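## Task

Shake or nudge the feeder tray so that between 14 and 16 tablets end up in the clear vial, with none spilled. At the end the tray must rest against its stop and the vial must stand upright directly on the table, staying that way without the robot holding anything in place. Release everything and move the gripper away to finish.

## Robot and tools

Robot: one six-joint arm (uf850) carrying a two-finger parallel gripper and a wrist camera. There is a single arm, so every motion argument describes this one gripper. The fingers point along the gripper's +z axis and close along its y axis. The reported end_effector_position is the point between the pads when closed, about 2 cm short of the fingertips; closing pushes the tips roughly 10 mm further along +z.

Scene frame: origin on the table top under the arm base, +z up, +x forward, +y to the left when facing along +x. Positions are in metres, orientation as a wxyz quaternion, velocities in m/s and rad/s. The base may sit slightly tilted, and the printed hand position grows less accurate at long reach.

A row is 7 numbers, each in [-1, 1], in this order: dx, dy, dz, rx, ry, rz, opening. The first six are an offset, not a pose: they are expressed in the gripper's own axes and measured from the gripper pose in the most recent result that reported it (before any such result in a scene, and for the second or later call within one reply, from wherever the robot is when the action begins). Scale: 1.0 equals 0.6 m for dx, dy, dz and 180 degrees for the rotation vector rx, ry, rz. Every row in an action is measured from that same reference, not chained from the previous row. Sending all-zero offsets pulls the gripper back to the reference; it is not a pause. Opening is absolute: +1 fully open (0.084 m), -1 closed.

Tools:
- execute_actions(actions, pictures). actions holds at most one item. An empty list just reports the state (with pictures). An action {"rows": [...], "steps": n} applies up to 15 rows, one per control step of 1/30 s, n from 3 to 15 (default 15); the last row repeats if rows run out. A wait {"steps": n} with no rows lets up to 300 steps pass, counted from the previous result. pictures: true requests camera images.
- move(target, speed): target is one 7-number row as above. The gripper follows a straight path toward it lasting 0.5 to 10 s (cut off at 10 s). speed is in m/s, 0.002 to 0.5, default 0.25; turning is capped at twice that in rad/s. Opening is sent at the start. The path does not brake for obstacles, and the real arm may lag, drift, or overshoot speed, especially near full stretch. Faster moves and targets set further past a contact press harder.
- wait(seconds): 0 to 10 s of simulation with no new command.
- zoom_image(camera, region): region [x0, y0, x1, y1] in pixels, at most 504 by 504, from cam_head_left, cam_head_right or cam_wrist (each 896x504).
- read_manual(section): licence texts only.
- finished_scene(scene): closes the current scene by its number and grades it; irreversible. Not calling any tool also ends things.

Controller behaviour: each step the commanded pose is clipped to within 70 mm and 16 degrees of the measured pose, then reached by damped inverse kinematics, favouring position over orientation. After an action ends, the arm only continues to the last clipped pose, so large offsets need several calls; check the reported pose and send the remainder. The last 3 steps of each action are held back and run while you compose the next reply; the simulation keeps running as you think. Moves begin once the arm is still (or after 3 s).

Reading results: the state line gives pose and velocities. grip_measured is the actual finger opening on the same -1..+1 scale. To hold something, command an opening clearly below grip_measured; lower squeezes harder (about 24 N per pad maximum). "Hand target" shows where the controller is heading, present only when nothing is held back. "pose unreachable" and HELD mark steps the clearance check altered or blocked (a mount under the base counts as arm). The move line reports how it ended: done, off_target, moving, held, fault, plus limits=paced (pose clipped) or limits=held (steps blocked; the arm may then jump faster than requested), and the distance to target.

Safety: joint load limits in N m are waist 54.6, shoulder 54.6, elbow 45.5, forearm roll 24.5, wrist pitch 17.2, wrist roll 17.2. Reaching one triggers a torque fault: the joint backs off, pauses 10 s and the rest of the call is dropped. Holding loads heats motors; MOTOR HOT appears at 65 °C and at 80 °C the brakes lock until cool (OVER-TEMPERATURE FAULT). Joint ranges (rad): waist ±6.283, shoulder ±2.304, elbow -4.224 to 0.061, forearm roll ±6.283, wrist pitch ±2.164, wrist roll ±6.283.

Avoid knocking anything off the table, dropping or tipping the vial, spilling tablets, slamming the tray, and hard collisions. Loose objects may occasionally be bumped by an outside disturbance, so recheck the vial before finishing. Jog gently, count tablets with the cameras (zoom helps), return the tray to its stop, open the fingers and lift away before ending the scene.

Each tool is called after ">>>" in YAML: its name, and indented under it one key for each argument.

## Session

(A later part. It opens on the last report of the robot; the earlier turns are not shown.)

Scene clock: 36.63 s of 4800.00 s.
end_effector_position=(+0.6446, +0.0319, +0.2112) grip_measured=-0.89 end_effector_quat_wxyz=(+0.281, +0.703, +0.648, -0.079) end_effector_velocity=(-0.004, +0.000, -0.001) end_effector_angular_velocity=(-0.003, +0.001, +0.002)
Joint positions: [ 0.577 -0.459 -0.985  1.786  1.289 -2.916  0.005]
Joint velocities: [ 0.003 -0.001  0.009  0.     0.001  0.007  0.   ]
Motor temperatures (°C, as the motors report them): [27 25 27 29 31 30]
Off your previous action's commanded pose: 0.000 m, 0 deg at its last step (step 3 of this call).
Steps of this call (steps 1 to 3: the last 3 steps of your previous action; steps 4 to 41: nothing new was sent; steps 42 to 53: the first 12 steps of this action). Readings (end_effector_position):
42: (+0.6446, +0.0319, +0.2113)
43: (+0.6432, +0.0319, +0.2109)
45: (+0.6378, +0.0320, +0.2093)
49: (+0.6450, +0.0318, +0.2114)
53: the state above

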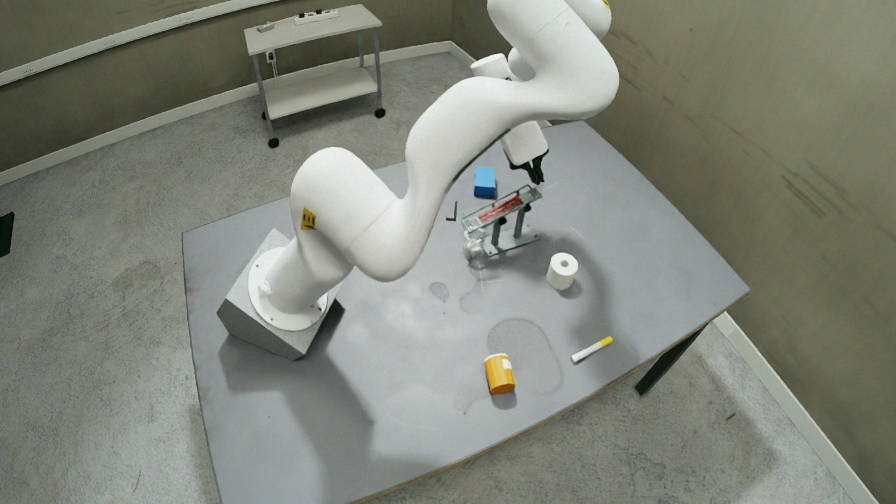

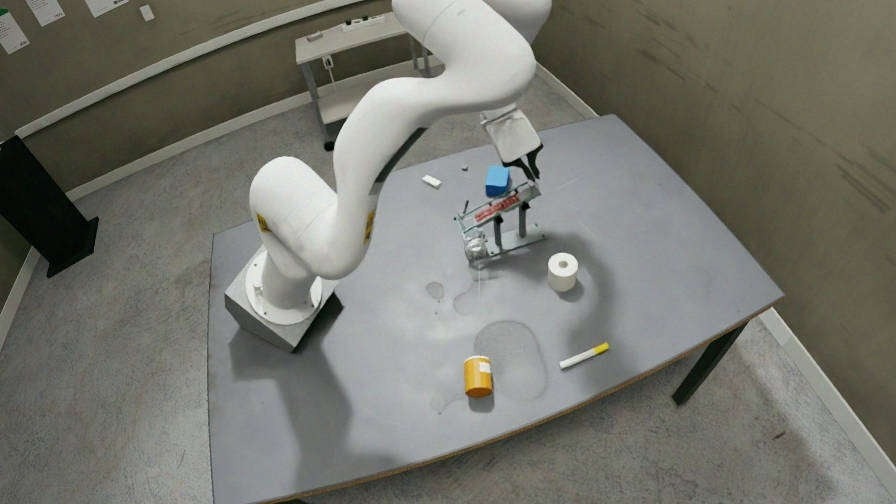

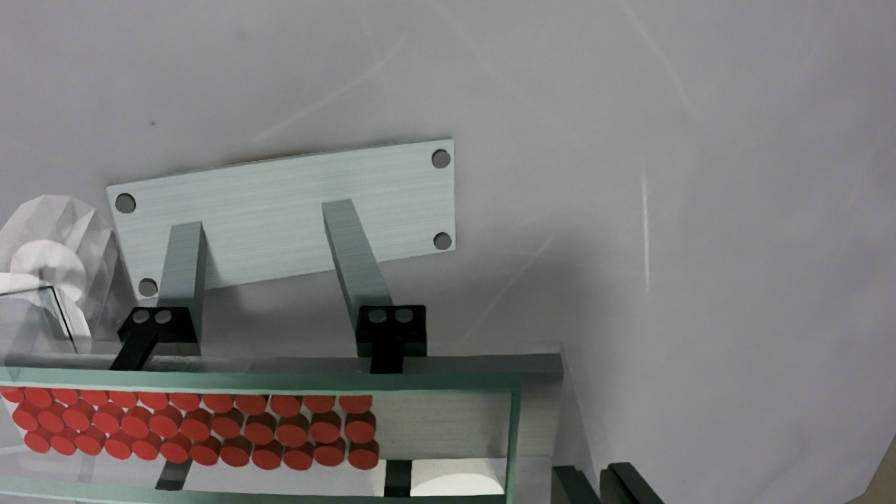

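>>> execute_actions:
  actions:
    - {"rows": [[0,-0.0197,0,0,0,0,-1],[0,-0.0197,0,0,0,0,-1],[0,-0.0197,0,0,0,0,-1],[0,0.007,0,0,0,0,-1],[0,0.007,0,0,0,0,-1],[0,0.007,0,0,0,0,-1],[0,-0.0005,0,0,0,0,-1]], "steps": 15}
  pictures: false

>>> execute_actions:
  actions:
    - {"steps": 12}
  pictures: true

Scene clock: 37.37 s of 4800.00 s.
end_effector_position=(+0.6444, +0.0319, +0.2112) grip_measured=-0.89 end_effector_quat_wxyz=(+0.281, +0.703, +0.648, -0.079) end_effector_velocity=(-0.003, +0.000, -0.001) end_effector_angular_velocity=(-0.003, -0.001, +0.002)
Joint positions: [ 0.577 -0.459 -0.985  1.786  1.289 -2.915  0.005]
Joint velocities: [ 0.003 -0.     0.009 -0.002  0.002  0.007  0.   ]
Motor temperatures (°C, as the motors report them): [27 25 27 29 31 30]
Off your previous action's commanded pose: 0.000 m, 0 deg at its last step (step 3 of this call).
Steps of this call (steps 1 to 3: the last 3 steps of your previous action; steps 4 to 10: nothing new was sent; steps 11 to 22: the first 12 steps of this action). Readings (end_effector_position):
11: (+0.6442, +0.0319, +0.2111)
12: (+0.6428, +0.0319, +0.2107)
14: (+0.6375, +0.0319, +0.2091)
18: (+0.6448, +0.0318, +0.2113)
22: the state above

Scene clock: 37.77 s of 4800.00 s.
end_effector_position=(+0.6443, +0.0319, +0.2111) grip_measured=-0.89 end_effector_quat_wxyz=(+0.281, +0.703, +0.648, -0.079) end_effector_velocity=(-0.000, -0.000, +0.000) end_effector_angular_velocity=(+0.001, +0.000, -0.001)
Joint positions: [ 0.577 -0.459 -0.984  1.786  1.289 -2.915  0.005]
Joint velocities: [ 0.     0.001  0.     0.001 -0.     0.    -0.   ]
Motor temperatures (°C, as the motors report them): [27 25 27 29 31 30]
Hand target: +0.644, +0.032, +0.211; +0.281, +0.703, +0.648, -0.079
Off the commanded pose: 0.000 m, 0 deg.
Kept back: nothing.
Steps of this call (steps 1 to 3: the last 3 steps of your previous action; steps 4 to 12: nothing new was sent). Readings (end_effector_position):
1: (+0.6443, +0.0319, +0.2111)
2: (+0.6443, +0.0319, +0.2111)
4: (+0.6443, +0.0319, +0.2111)
8: (+0.6443, +0.0319, +0.2111)
12: the state above

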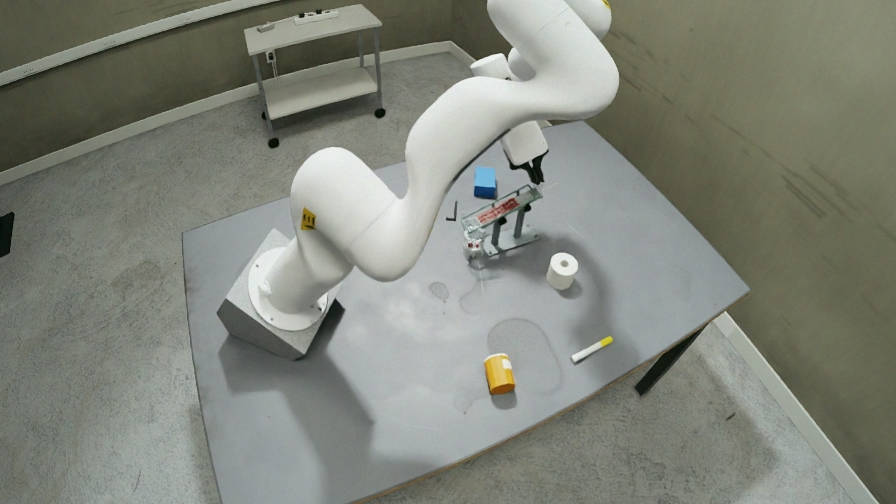

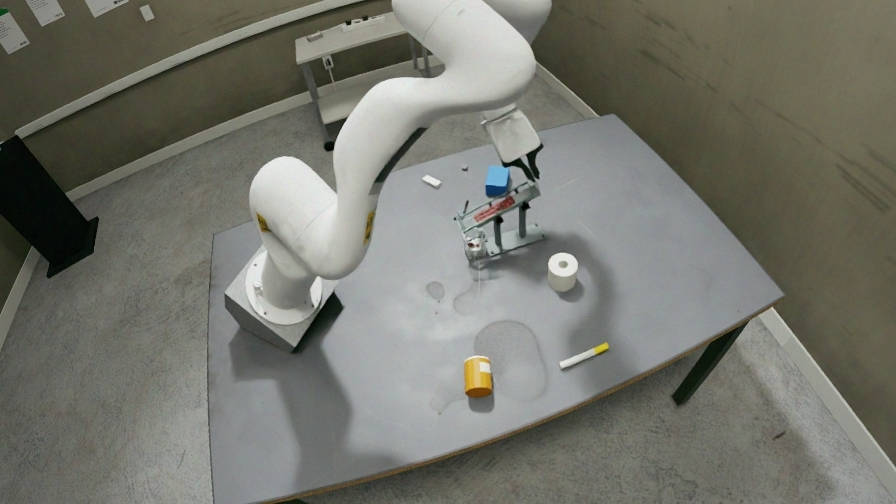

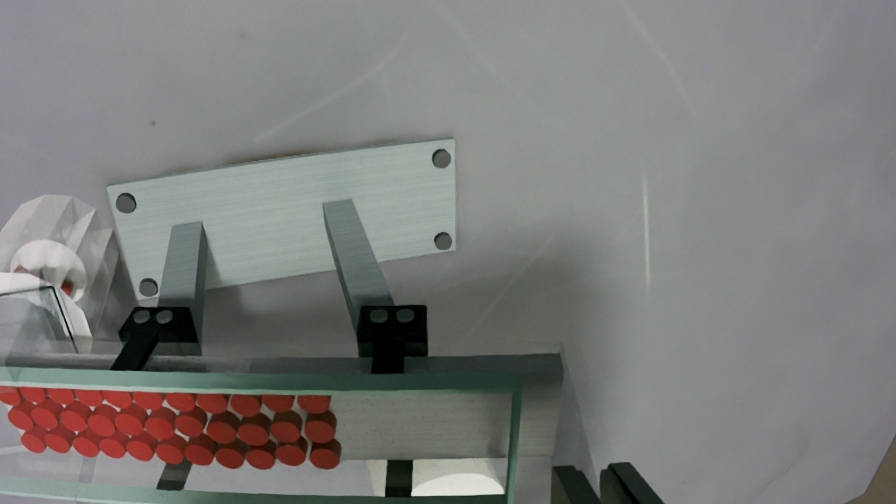

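>>> zoom_image:
  camera: "cam_wrist"
  region: [0, 340, 360, 504]

>>> zoom_image:
  camera: "cam_head_left"
  region: [450, 200, 520, 275]

>>> zoom_image:
  camera: "cam_wrist"
  region: [0, 180, 160, 360]

Region (0, 340, 360, 504) of cam_wrist's 896x504 image, scaled by 1.400, with more detail than that image has; it fills the top 230 rows of this view, and the rest is white.

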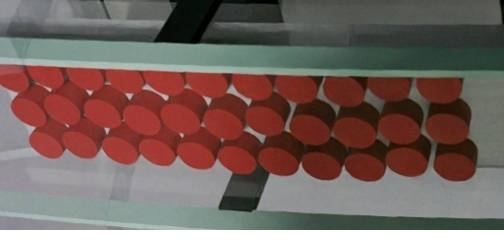

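Region (450, 200, 520, 275) of cam_head_left's 896x504 image, scaled by 6.720, with more detail than that image has; it fills the left 470 columns of this view, and the rest is white.

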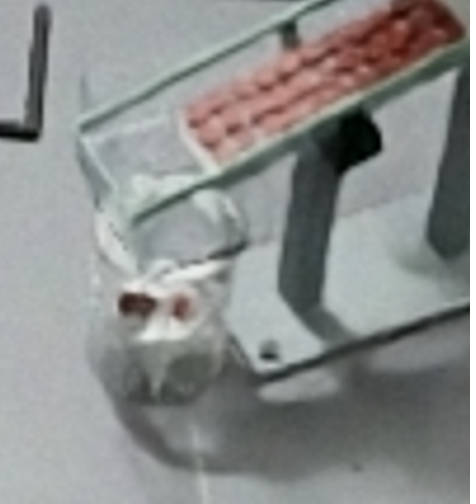

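Region (0, 180, 160, 360) of cam_wrist's 896x504 image, scaled by 2.800, with more detail than that image has.

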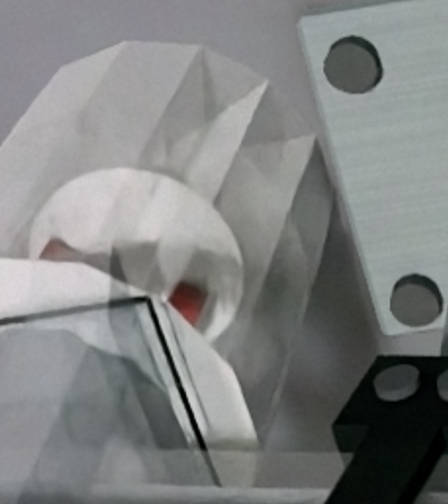

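>>> execute_actions:
  actions:
    - {"rows": [[0,-0.0192,0,0,0,0,-1],[0,-0.0192,0,0,0,0,-1],[0,-0.0192,0,0,0,0,-1],[0,0.0075,0,0,0,0,-1],[0,0.0075,0,0,0,0,-1],[0,0.0075,0,0,0,0,-1],[0,0,0,0,0,0,-1]], "steps": 12}
  pictures: false

>>> execute_actions:
  actions:
    - {"rows": [[0,-0.0194,0,0,0,0,-1],[0,-0.0194,0,0,0,0,-1],[0,-0.0194,0,0,0,0,-1],[0,0.007,0,0,0,0,-1],[0,0.007,0,0,0,0,-1],[0,0.007,0,0,0,0,-1],[0,-0.0003,0,0,0,0,-1]], "steps": 12}
  pictures: false

>>> execute_actions:
  actions:
    - {"steps": 12}
  pictures: true

Scene clock: 38.50 s of 4800.00 s.
end_effector_position=(+0.6450, +0.0318, +0.2113) grip_measured=-0.89 end_effector_quat_wxyz=(+0.281, +0.704, +0.648, -0.079) end_effector_velocity=(-0.003, +0.001, -0.001) end_effector_angular_velocity=(-0.006, +0.002, +0.009)
Joint positions: [ 0.576 -0.459 -0.986  1.786  1.289 -2.916  0.005]
Joint velocities: [ 0.003 -0.003  0.006 -0.003  0.003 -0.     0.   ]
Motor temperatures (°C, as the motors report them): [27 25 27 29 31 30]
Steps of this call (steps 1 to 13: nothing new was sent; steps 14 to 22: the first 9 steps of this action). Readings (end_effector_position):
14: (+0.6441, +0.0319, +0.2111)
15: (+0.6427, +0.0319, +0.2107)
17: (+0.6375, +0.0319, +0.2091)
21: (+0.6448, +0.0318, +0.2113)
22: the state above

Scene clock: 38.90 s of 4800.00 s.
end_effector_position=(+0.6449, +0.0318, +0.2113) grip_measured=-0.89 end_effector_quat_wxyz=(+0.281, +0.704, +0.648, -0.079) end_effector_velocity=(-0.003, +0.001, -0.001) end_effector_angular_velocity=(-0.007, +0.004, +0.007)
Joint positions: [ 0.576 -0.459 -0.986  1.786  1.289 -2.916  0.005]
Joint velocities: [ 0.003 -0.004  0.005 -0.     0.004 -0.     0.   ]
Motor temperatures (°C, as the motors report them): [27 25 27 29 31 30]
Off your previous action's commanded pose: 0.000 m, 0 deg at its last step (step 3 of this call).
Steps of this call (steps 1 to 3: the last 3 steps of your previous action; steps 4 to 12: the first 9 steps of this action, its rows measured from where the robot was after step 3). Readings (end_effector_position):
3: (+0.6444, +0.0318, +0.2112)
4: (+0.6442, +0.0318, +0.2111)
5: (+0.6428, +0.0318, +0.2107)
7: (+0.6375, +0.0319, +0.2091)
11: (+0.6447, +0.0318, +0.2113)
12: the state above

Scene clock: 39.30 s of 4800.00 s.
end_effector_position=(+0.6442, +0.0318, +0.2111) grip_measured=-0.89 end_effector_quat_wxyz=(+0.281, +0.703, +0.648, -0.079) end_effector_velocity=(+0.000, -0.000, +0.000) end_effector_angular_velocity=(-0.001, -0.000, +0.001)
Joint positions: [ 0.577 -0.459 -0.984  1.786  1.289 -2.915  0.005]
Joint velocities: [-0.    -0.    -0.    -0.001  0.    -0.001 -0.   ]
Motor temperatures (°C, as the motors report them): [27 25 27 29 31 30]
Hand target: +0.644, +0.032, +0.211; +0.281, +0.703, +0.648, -0.079
Off the commanded pose: 0.000 m, 0 deg.
Kept back: nothing.
Steps of this call (steps 1 to 3: the last 3 steps of your previous action; steps 4 to 12: nothing new was sent). Readings (end_effector_position):
1: (+0.6448, +0.0318, +0.2113)
2: (+0.6446, +0.0318, +0.2112)
4: (+0.6443, +0.0318, +0.2111)
8: (+0.6442, +0.0318, +0.2111)
12: the state above

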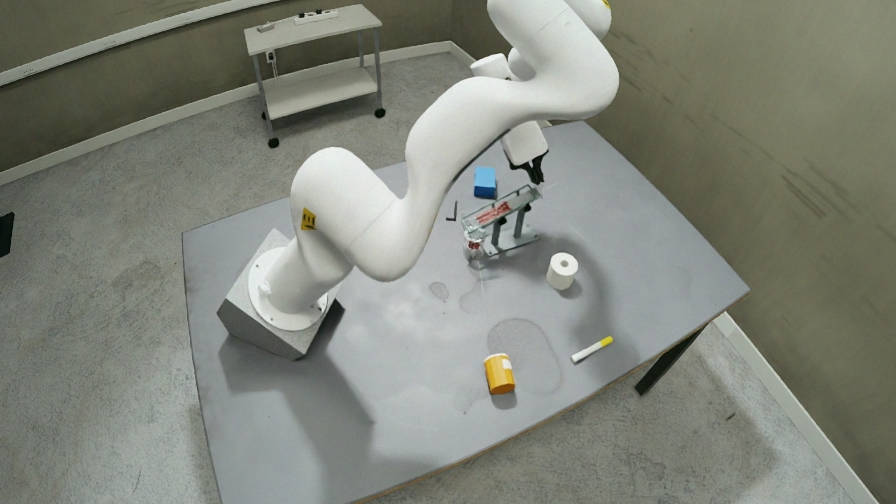

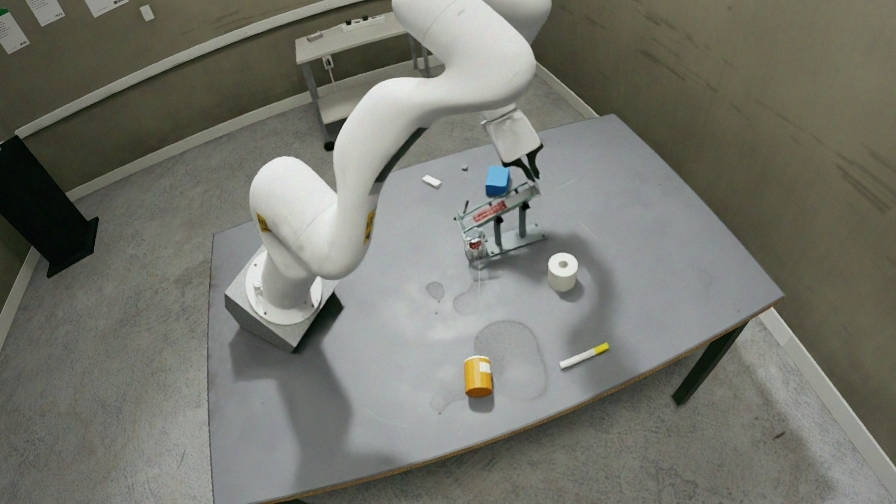

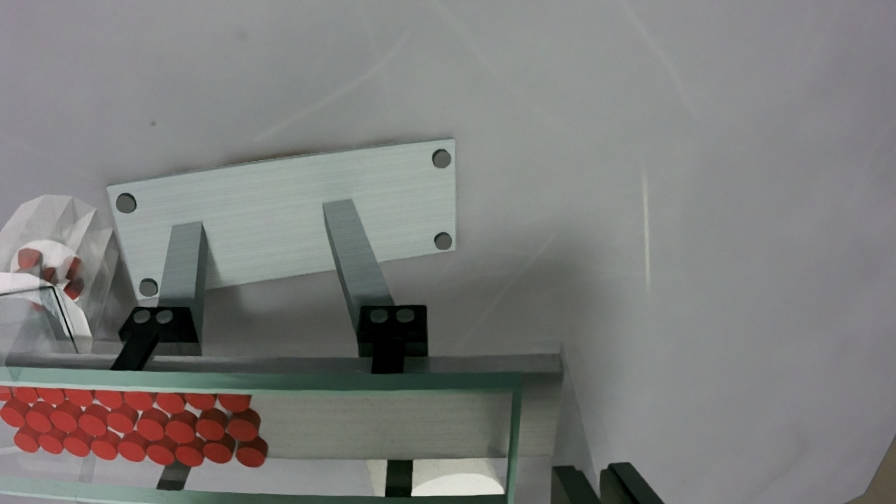

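>>> zoom_image:
  camera: "cam_wrist"
  region: [0, 360, 280, 504]

>>> zoom_image:
  camera: "cam_head_left"
  region: [455, 195, 520, 270]

Region (0, 360, 280, 504) of cam_wrist's 896x504 image, scaled by 1.800, with more detail than that image has; it fills the top 259 rows of this view, and the rest is white.

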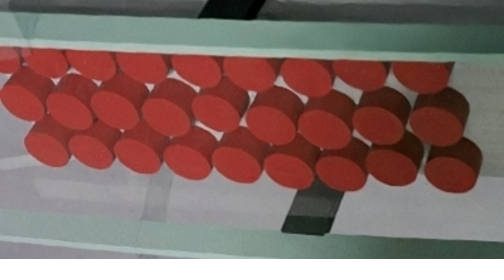

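Region (455, 195, 520, 270) of cam_head_left's 896x504 image, scaled by 6.720, with more detail than that image has; it fills the left 437 columns of this view, and the rest is white.

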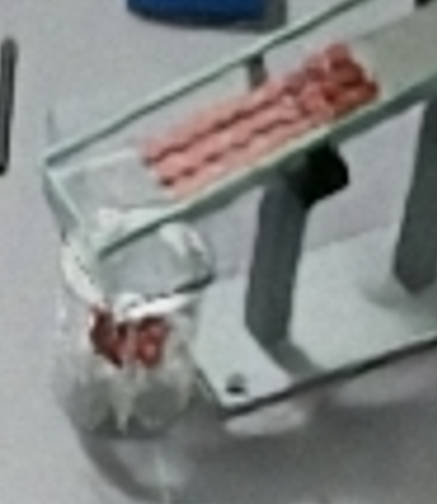

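>>> execute_actions:
  actions:
    - {"rows": [[0,-0.019,0,0,0,0,-1],[0,-0.019,0,0,0,0,-1],[0,-0.019,0,0,0,0,-1],[0,0.0072,0,0,0,0,-1],[0,0.0072,0,0,0,0,-1],[0,0.0072,0,0,0,0,-1],[0,0,0,0,0,0,-1]], "steps": 12}
  pictures: false

>>> execute_actions:
  actions:
    - {"steps": 12}
  pictures: true

Scene clock: 39.90 s of 4800.00 s.
end_effector_position=(+0.6449, +0.0318, +0.2113) grip_measured=-0.89 end_effector_quat_wxyz=(+0.281, +0.704, +0.648, -0.079) end_effector_velocity=(-0.002, +0.001, -0.001) end_effector_angular_velocity=(-0.007, +0.002, +0.010)
Joint positions: [ 0.576 -0.459 -0.986  1.786  1.289 -2.916  0.005]
Joint velocities: [ 0.002 -0.004  0.005 -0.004  0.004 -0.001  0.   ]
Motor temperatures (°C, as the motors report them): [27 25 27 29 31 30]
Steps of this call (steps 1 to 9: nothing new was sent; steps 10 to 18: the first 9 steps of this action). Readings (end_effector_position):
10: (+0.6441, +0.0318, +0.2111)
11: (+0.6427, +0.0318, +0.2107)
13: (+0.6375, +0.0319, +0.2091)
17: (+0.6447, +0.0318, +0.2113)
18: the state above

Scene clock: 40.30 s of 4800.00 s.
end_effector_position=(+0.6442, +0.0318, +0.2111) grip_measured=-0.89 end_effector_quat_wxyz=(+0.281, +0.703, +0.648, -0.079) end_effector_velocity=(-0.000, -0.000, +0.000) end_effector_angular_velocity=(+0.000, +0.001, -0.001)
Joint positions: [ 0.577 -0.459 -0.984  1.786  1.289 -2.915  0.005]
Joint velocities: [ 0.     0.     0.     0.001 -0.    -0.    -0.   ]
Motor temperatures (°C, as the motors report them): [27 25 27 29 31 30]
Hand target: +0.644, +0.032, +0.211; +0.281, +0.703, +0.648, -0.079
Off the commanded pose: 0.000 m, 0 deg.
Kept back: nothing.
Steps of this call (steps 1 to 3: the last 3 steps of your previous action; steps 4 to 12: nothing new was sent). Readings (end_effector_position):
1: (+0.6447, +0.0318, +0.2112)
2: (+0.6445, +0.0318, +0.2112)
4: (+0.6443, +0.0318, +0.2111)
8: (+0.6442, +0.0318, +0.2111)
12: the state above

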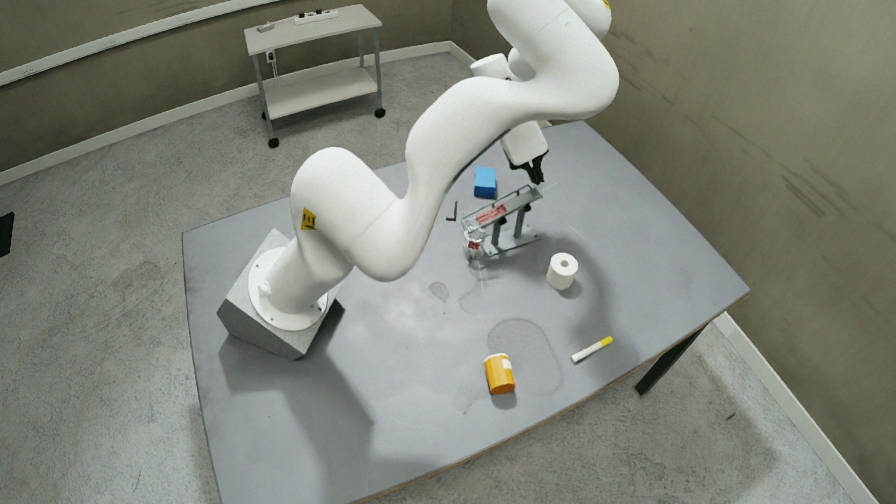

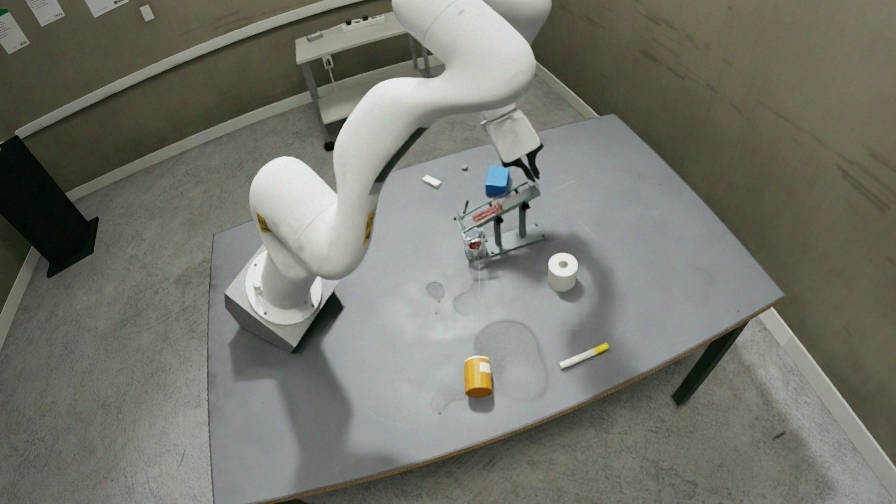

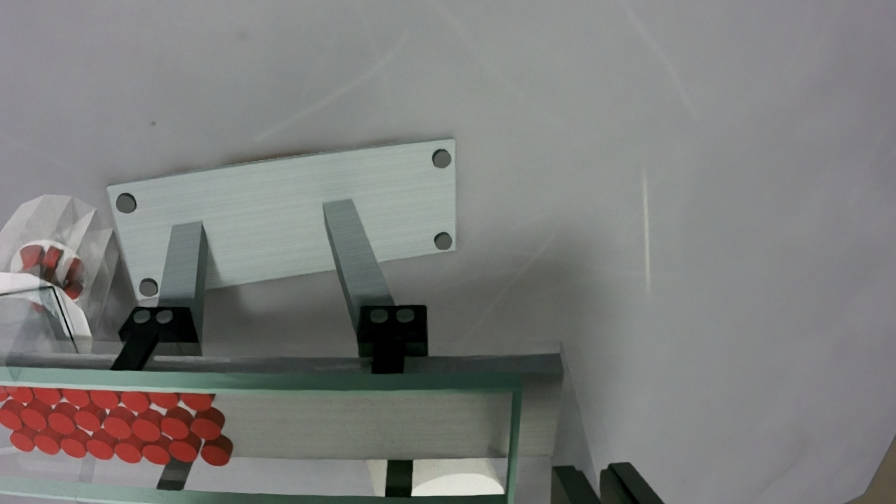

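>>> zoom_image:
  camera: "cam_wrist"
  region: [0, 360, 250, 504]

>>> zoom_image:
  camera: "cam_head_left"
  region: [460, 198, 515, 240]

Region (0, 360, 250, 504) of cam_wrist's 896x504 image, scaled by 2.016, with more detail than that image has; it fills the top 290 rows of this view, and the rest is white.

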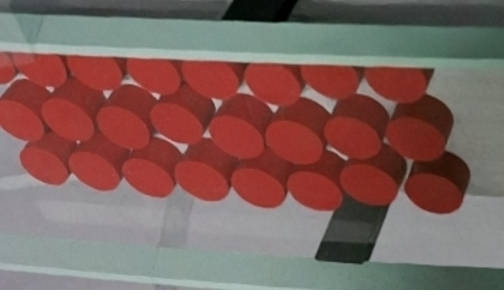

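Region (460, 198, 515, 240) of cam_head_left's 896x504 image, scaled by 9.164, with more detail than that image has; it fills the top 385 rows of this view, and the rest is white.

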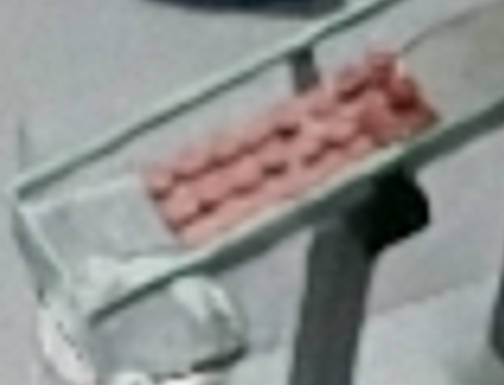

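>>> execute_actions:
  actions:
    - {"rows": [[0,-0.0132,0,0,0,0,-1],[0,-0.0132,0,0,0,0,-1],[0,-0.0132,0,0,0,0,-1],[0,0.005,0,0,0,0,-1],[0,0.005,0,0,0,0,-1],[0,0.005,0,0,0,0,-1],[0,0,0,0,0,0,-1]], "steps": 12}
  pictures: false

>>> execute_actions:
  actions:
    - {"steps": 12}
  pictures: true

Scene clock: 41.03 s of 4800.00 s.
end_effector_position=(+0.6447, +0.0318, +0.2112) grip_measured=-0.89 end_effector_quat_wxyz=(+0.281, +0.703, +0.648, -0.079) end_effector_velocity=(-0.002, +0.000, -0.001) end_effector_angular_velocity=(-0.004, -0.000, +0.006)
Joint positions: [ 0.576 -0.459 -0.985  1.786  1.289 -2.916  0.005]
Joint velocities: [ 0.002 -0.001  0.004 -0.003  0.003  0.001  0.   ]
Motor temperatures (°C, as the motors report them): [27 25 27 29 31 30]
Steps of this call (steps 1 to 13: nothing new was sent; steps 14 to 22: the first 9 steps of this action). Readings (end_effector_position):
14: (+0.6441, +0.0318, +0.2111)
15: (+0.6431, +0.0318, +0.2108)
17: (+0.6395, +0.0319, +0.2097)
21: (+0.6446, +0.0318, +0.2112)
22: the state above

Scene clock: 41.43 s of 4800.00 s.
end_effector_position=(+0.6442, +0.0318, +0.2111) grip_measured=-0.89 end_effector_quat_wxyz=(+0.281, +0.703, +0.648, -0.079) end_effector_velocity=(-0.000, +0.000, -0.000) end_effector_angular_velocity=(+0.000, +0.000, -0.001)
Joint positions: [ 0.577 -0.459 -0.984  1.786  1.289 -2.915  0.005]
Joint velocities: [ 0.     0.     0.     0.001 -0.     0.    -0.   ]
Motor temperatures (°C, as the motors report them): [27 25 27 29 31 30]
Hand target: +0.644, +0.032, +0.211; +0.281, +0.703, +0.648, -0.079
Off the commanded pose: 0.000 m, 0 deg.
Kept back: nothing.
Steps of this call (steps 1 to 3: the last 3 steps of your previous action; steps 4 to 12: nothing new was sent). Readings (end_effector_position):
1: (+0.6447, +0.0318, +0.2112)
2: (+0.6445, +0.0318, +0.2112)
4: (+0.6443, +0.0318, +0.2111)
8: (+0.6442, +0.0318, +0.2111)
12: the state above

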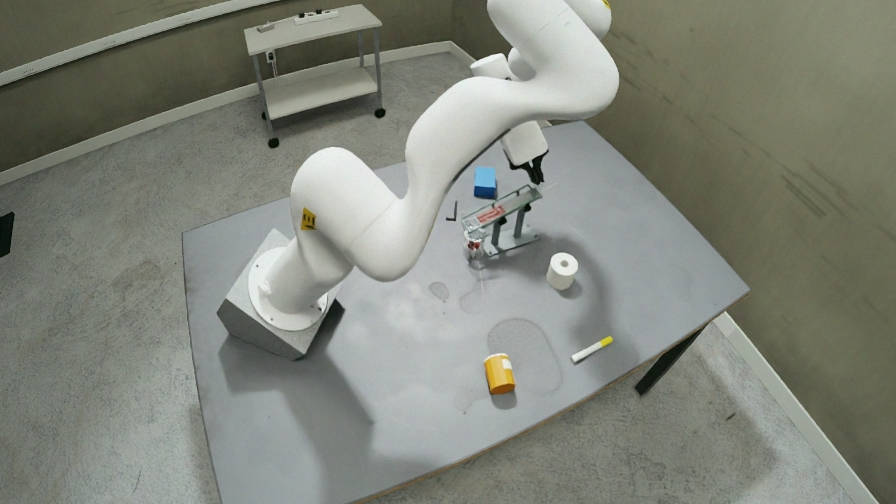

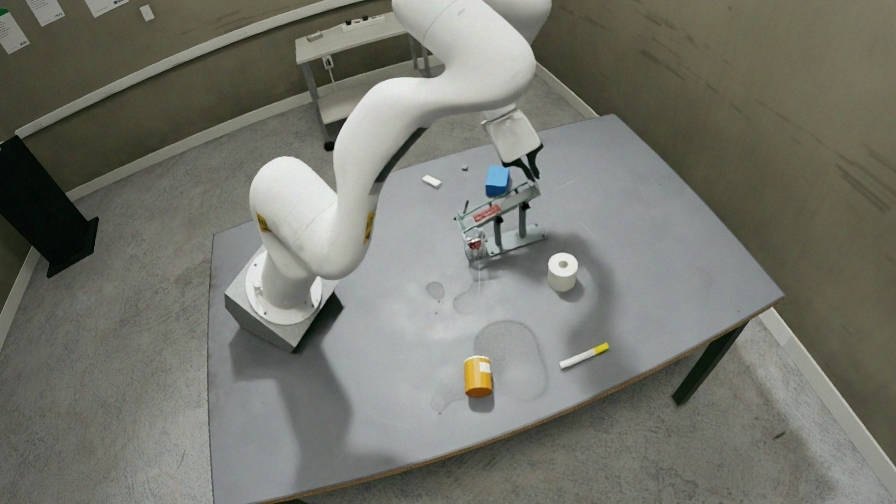

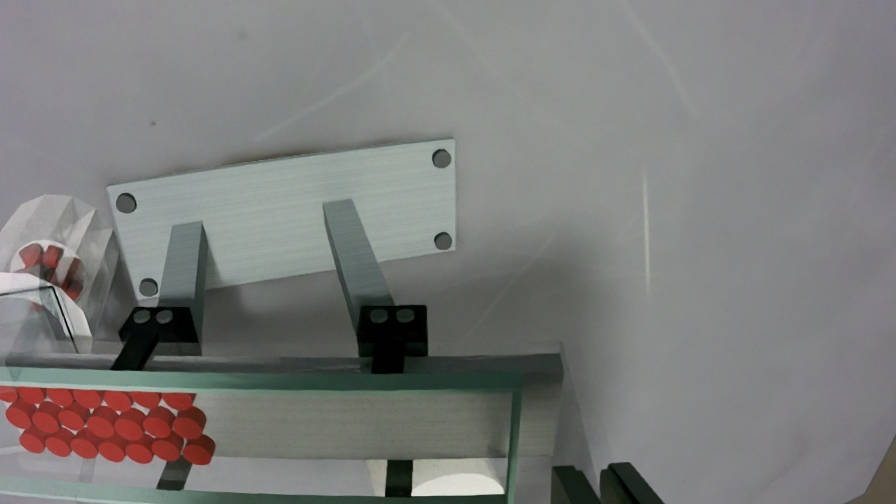

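>>> zoom_image:
  camera: "cam_wrist"
  region: [0, 360, 230, 504]

>>> zoom_image:
  camera: "cam_head_left"
  region: [455, 195, 520, 270]

Region (0, 360, 230, 504) of cam_wrist's 896x504 image, scaled by 2.191, with more detail than that image has; it fills the top 316 rows of this view, and the rest is white.

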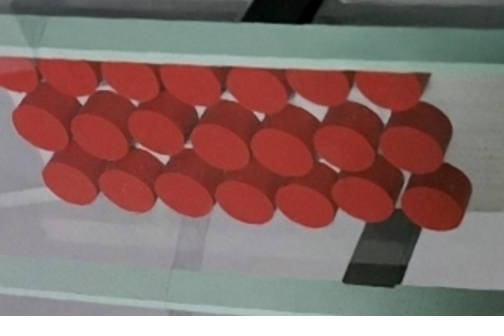

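Region (455, 195, 520, 270) of cam_head_left's 896x504 image, scaled by 6.720, with more detail than that image has; it fills the left 437 columns of this view, and the rest is white.

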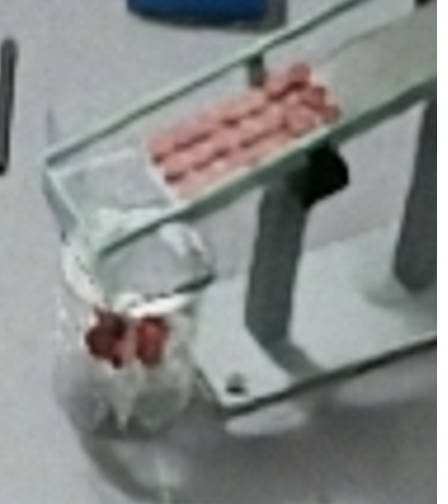

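>>> execute_actions:
  actions:
    - {"rows": [[0,0.0003,0,0,0,0,-0.9],[0,0.0006,0,0,0,0,-0.88],[0,0.0009,0,0,0,0,-0.86],[0,0.0012,0,0,0,0,-0.84],[0,0.0015,0,0,0,0,-0.82],[0,0.0018,0,0,0,0,-0.8],[0,0.0021,0,0,0,0,-0.77],[0,0.0024,0,0,0,0,-0.74],[0,0.0027,0,0,0,0,-0.7],[0,0.003,0,0,0,0,-0.65],[0,0.0033,0,0,0,0,-0.6],[0,0.0036,0,0,0,0,-0.5],[0,0.0036,0,0,0,0,-0.4]], "steps": 15}
  pictures: false

>>> move:
  target: [0, -0.05, -0.2, 0, 0, 0, -0.4]
  speed: 0.25

Scene clock: 42.30 s of 4800.00 s.
end_effector_position=(+0.6457, +0.0318, +0.2116) grip_measured=-0.64 end_effector_quat_wxyz=(+0.281, +0.703, +0.648, -0.079) end_effector_velocity=(+0.005, +0.000, +0.001) end_effector_angular_velocity=(+0.001, +0.001, -0.002)
Joint positions: [ 0.576 -0.46  -0.988  1.786  1.29  -2.919  0.016]
Joint velocities: [-0.004 -0.002 -0.013  0.002 -0.001 -0.011  0.092]
Motor temperatures (°C, as the motors report them): [27 25 27 29 31 30]
Steps of this call (steps 1 to 14: nothing new was sent; steps 15 to 26: the first 12 steps of this action). Readings (end_effector_position):
15: (+0.6442, +0.0318, +0.2111)
16: (+0.6442, +0.0318, +0.2111)
18: (+0.6443, +0.0318, +0.2111)
22: (+0.6450, +0.0318, +0.2115)
26: the state above

Scene clock: 43.67 s of 4800.00 s.
end_effector_position=(+0.5874, +0.0915, +0.3026) grip_measured=-0.42 end_effector_quat_wxyz=(+0.281, +0.703, +0.648, -0.079) end_effector_velocity=(-0.001, +0.002, +0.001) end_effector_angular_velocity=(+0.000, -0.001, +0.003)
Joint positions: [ 0.812 -0.419 -0.991  1.989  1.42  -2.922  0.026]
Joint velocities: [ 0.004 -0.001 -0.001  0.001  0.001 -0.001 -0.   ]
Motor temperatures (°C, as the motors report them): [27 25 27 29 31 30]
Hand target: +0.587, +0.092, +0.303; +0.281, +0.703, +0.648, -0.079
Off your previous action's commanded pose: 0.000 m, 0 deg at its last step (step 3 of this call).
Off the commanded pose: 0.000 m, 0 deg.
Kept back: nothing.
move: done

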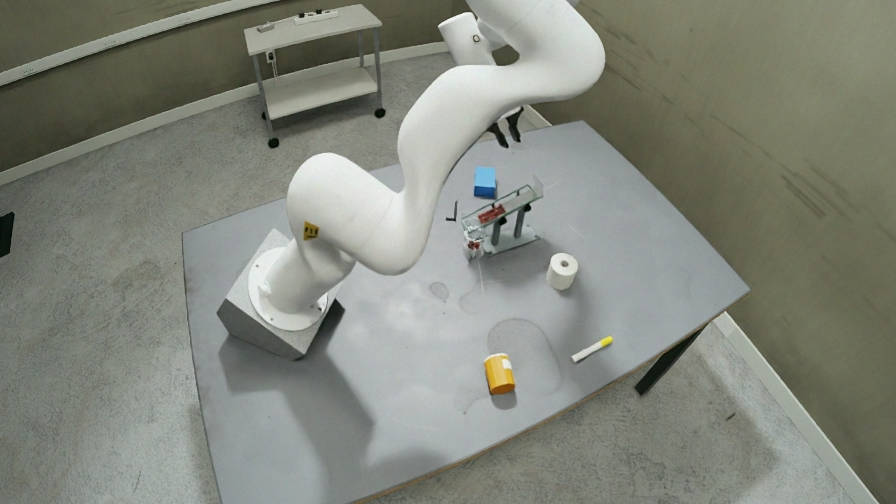

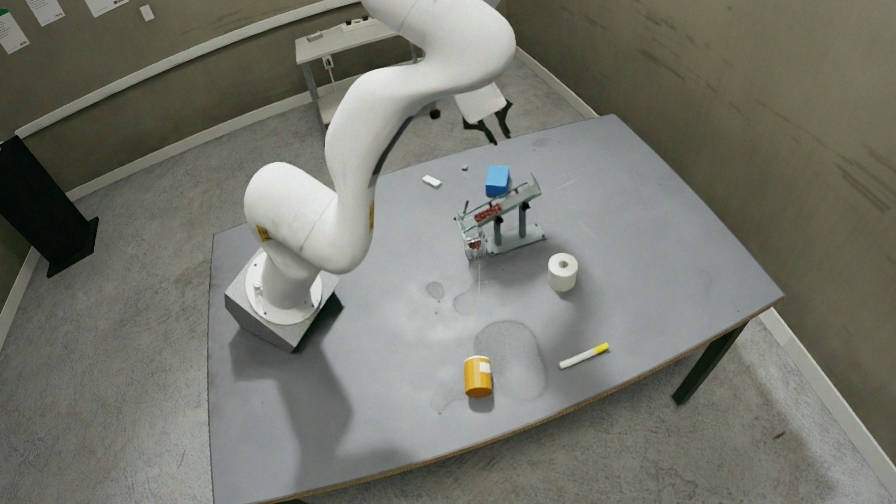

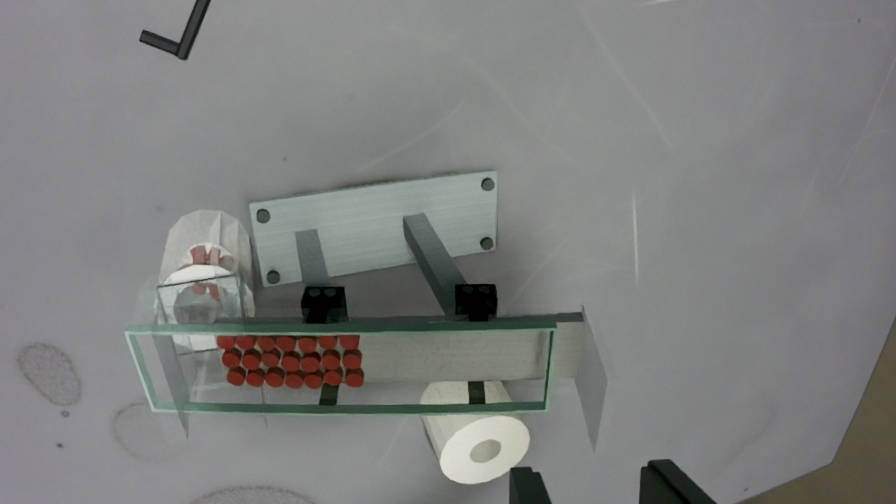

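>>> zoom_image:
  camera: "cam_wrist"
  region: [110, 190, 390, 450]

>>> zoom_image:
  camera: "cam_head_left"
  region: [440, 165, 560, 285]

Region (110, 190, 390, 450) of cam_wrist's 896x504 image, scaled by 1.800, with more detail than that image has; it fills the top 468 rows of this view, and the rest is white.

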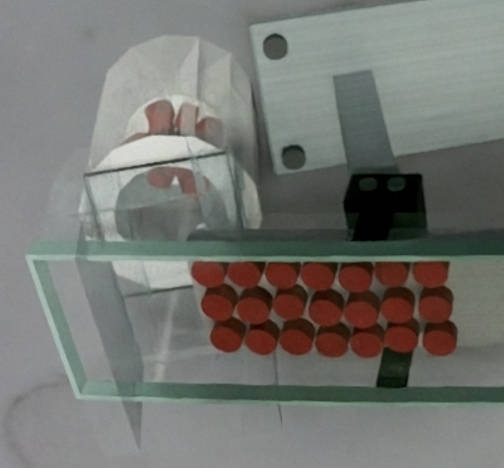

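Region (440, 165, 560, 285) of cam_head_left's 896x504 image, scaled by 4.200, with more detail than that image has.

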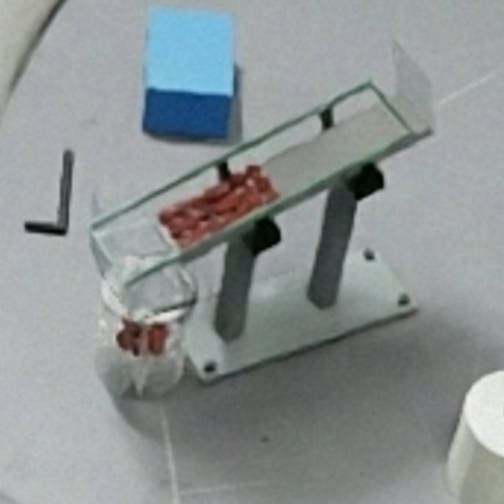

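>>> move:
  target: [0, -0.05, -0.13, 0, 0, 0, -0.4]
  speed: 0.3

Scene clock: 44.83 s of 4800.00 s.
end_effector_position=(+0.5391, +0.1303, +0.3585) grip_measured=-0.42 end_effector_quat_wxyz=(+0.281, +0.703, +0.648, -0.079) end_effector_velocity=(-0.001, +0.001, +0.001) end_effector_angular_velocity=(+0.001, +0.000, -0.001)
Joint positions: [ 0.971 -0.424 -1.019  2.12   1.508 -2.901  0.026]
Joint velocities: [ 0.003  0.001 -0.001  0.003  0.001  0.001 -0.   ]
Motor temperatures (°C, as the motors report them): [27 25 27 29 31 30]
Hand target: +0.539, +0.130, +0.359; +0.281, +0.703, +0.648, -0.079
Off the commanded pose: 0.000 m, 0 deg.
Kept back: nothing.
move: done

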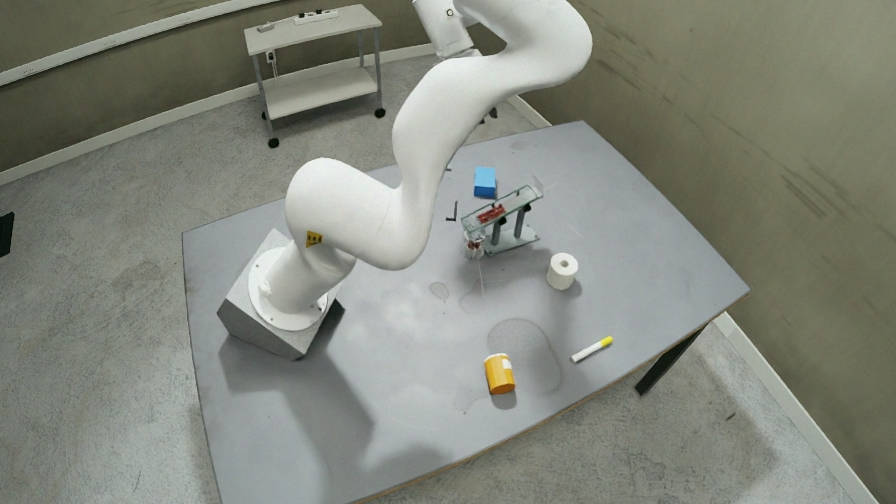

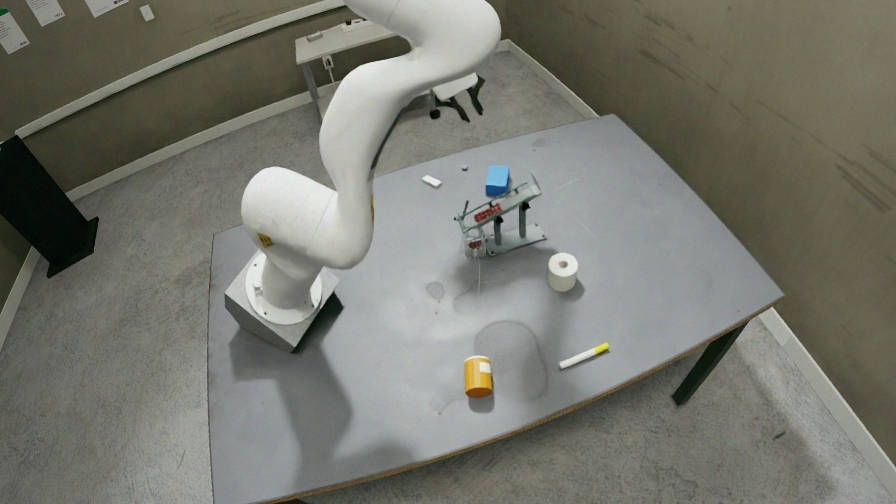

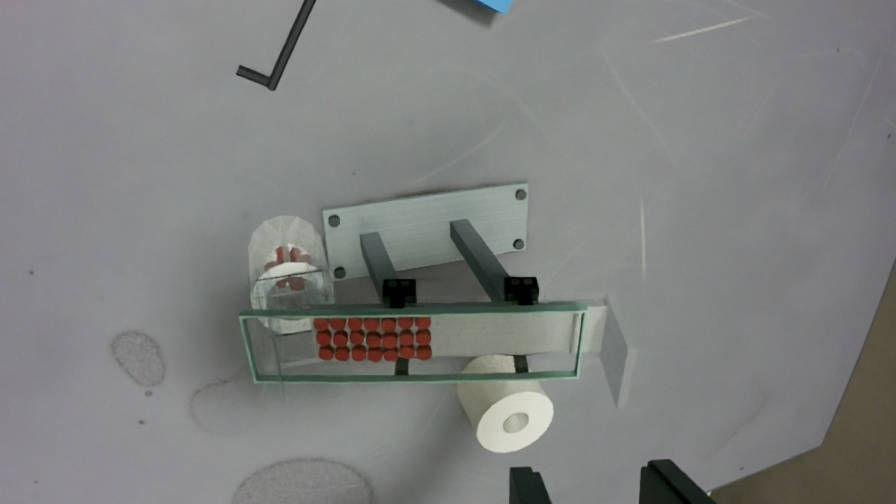

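The tray still has 21 tablets, so 15 are in the vial. I see none spilled, and the tray is back on its stop.

>>> finished_scene:
  scene: 1

The scene is finished: the task was done.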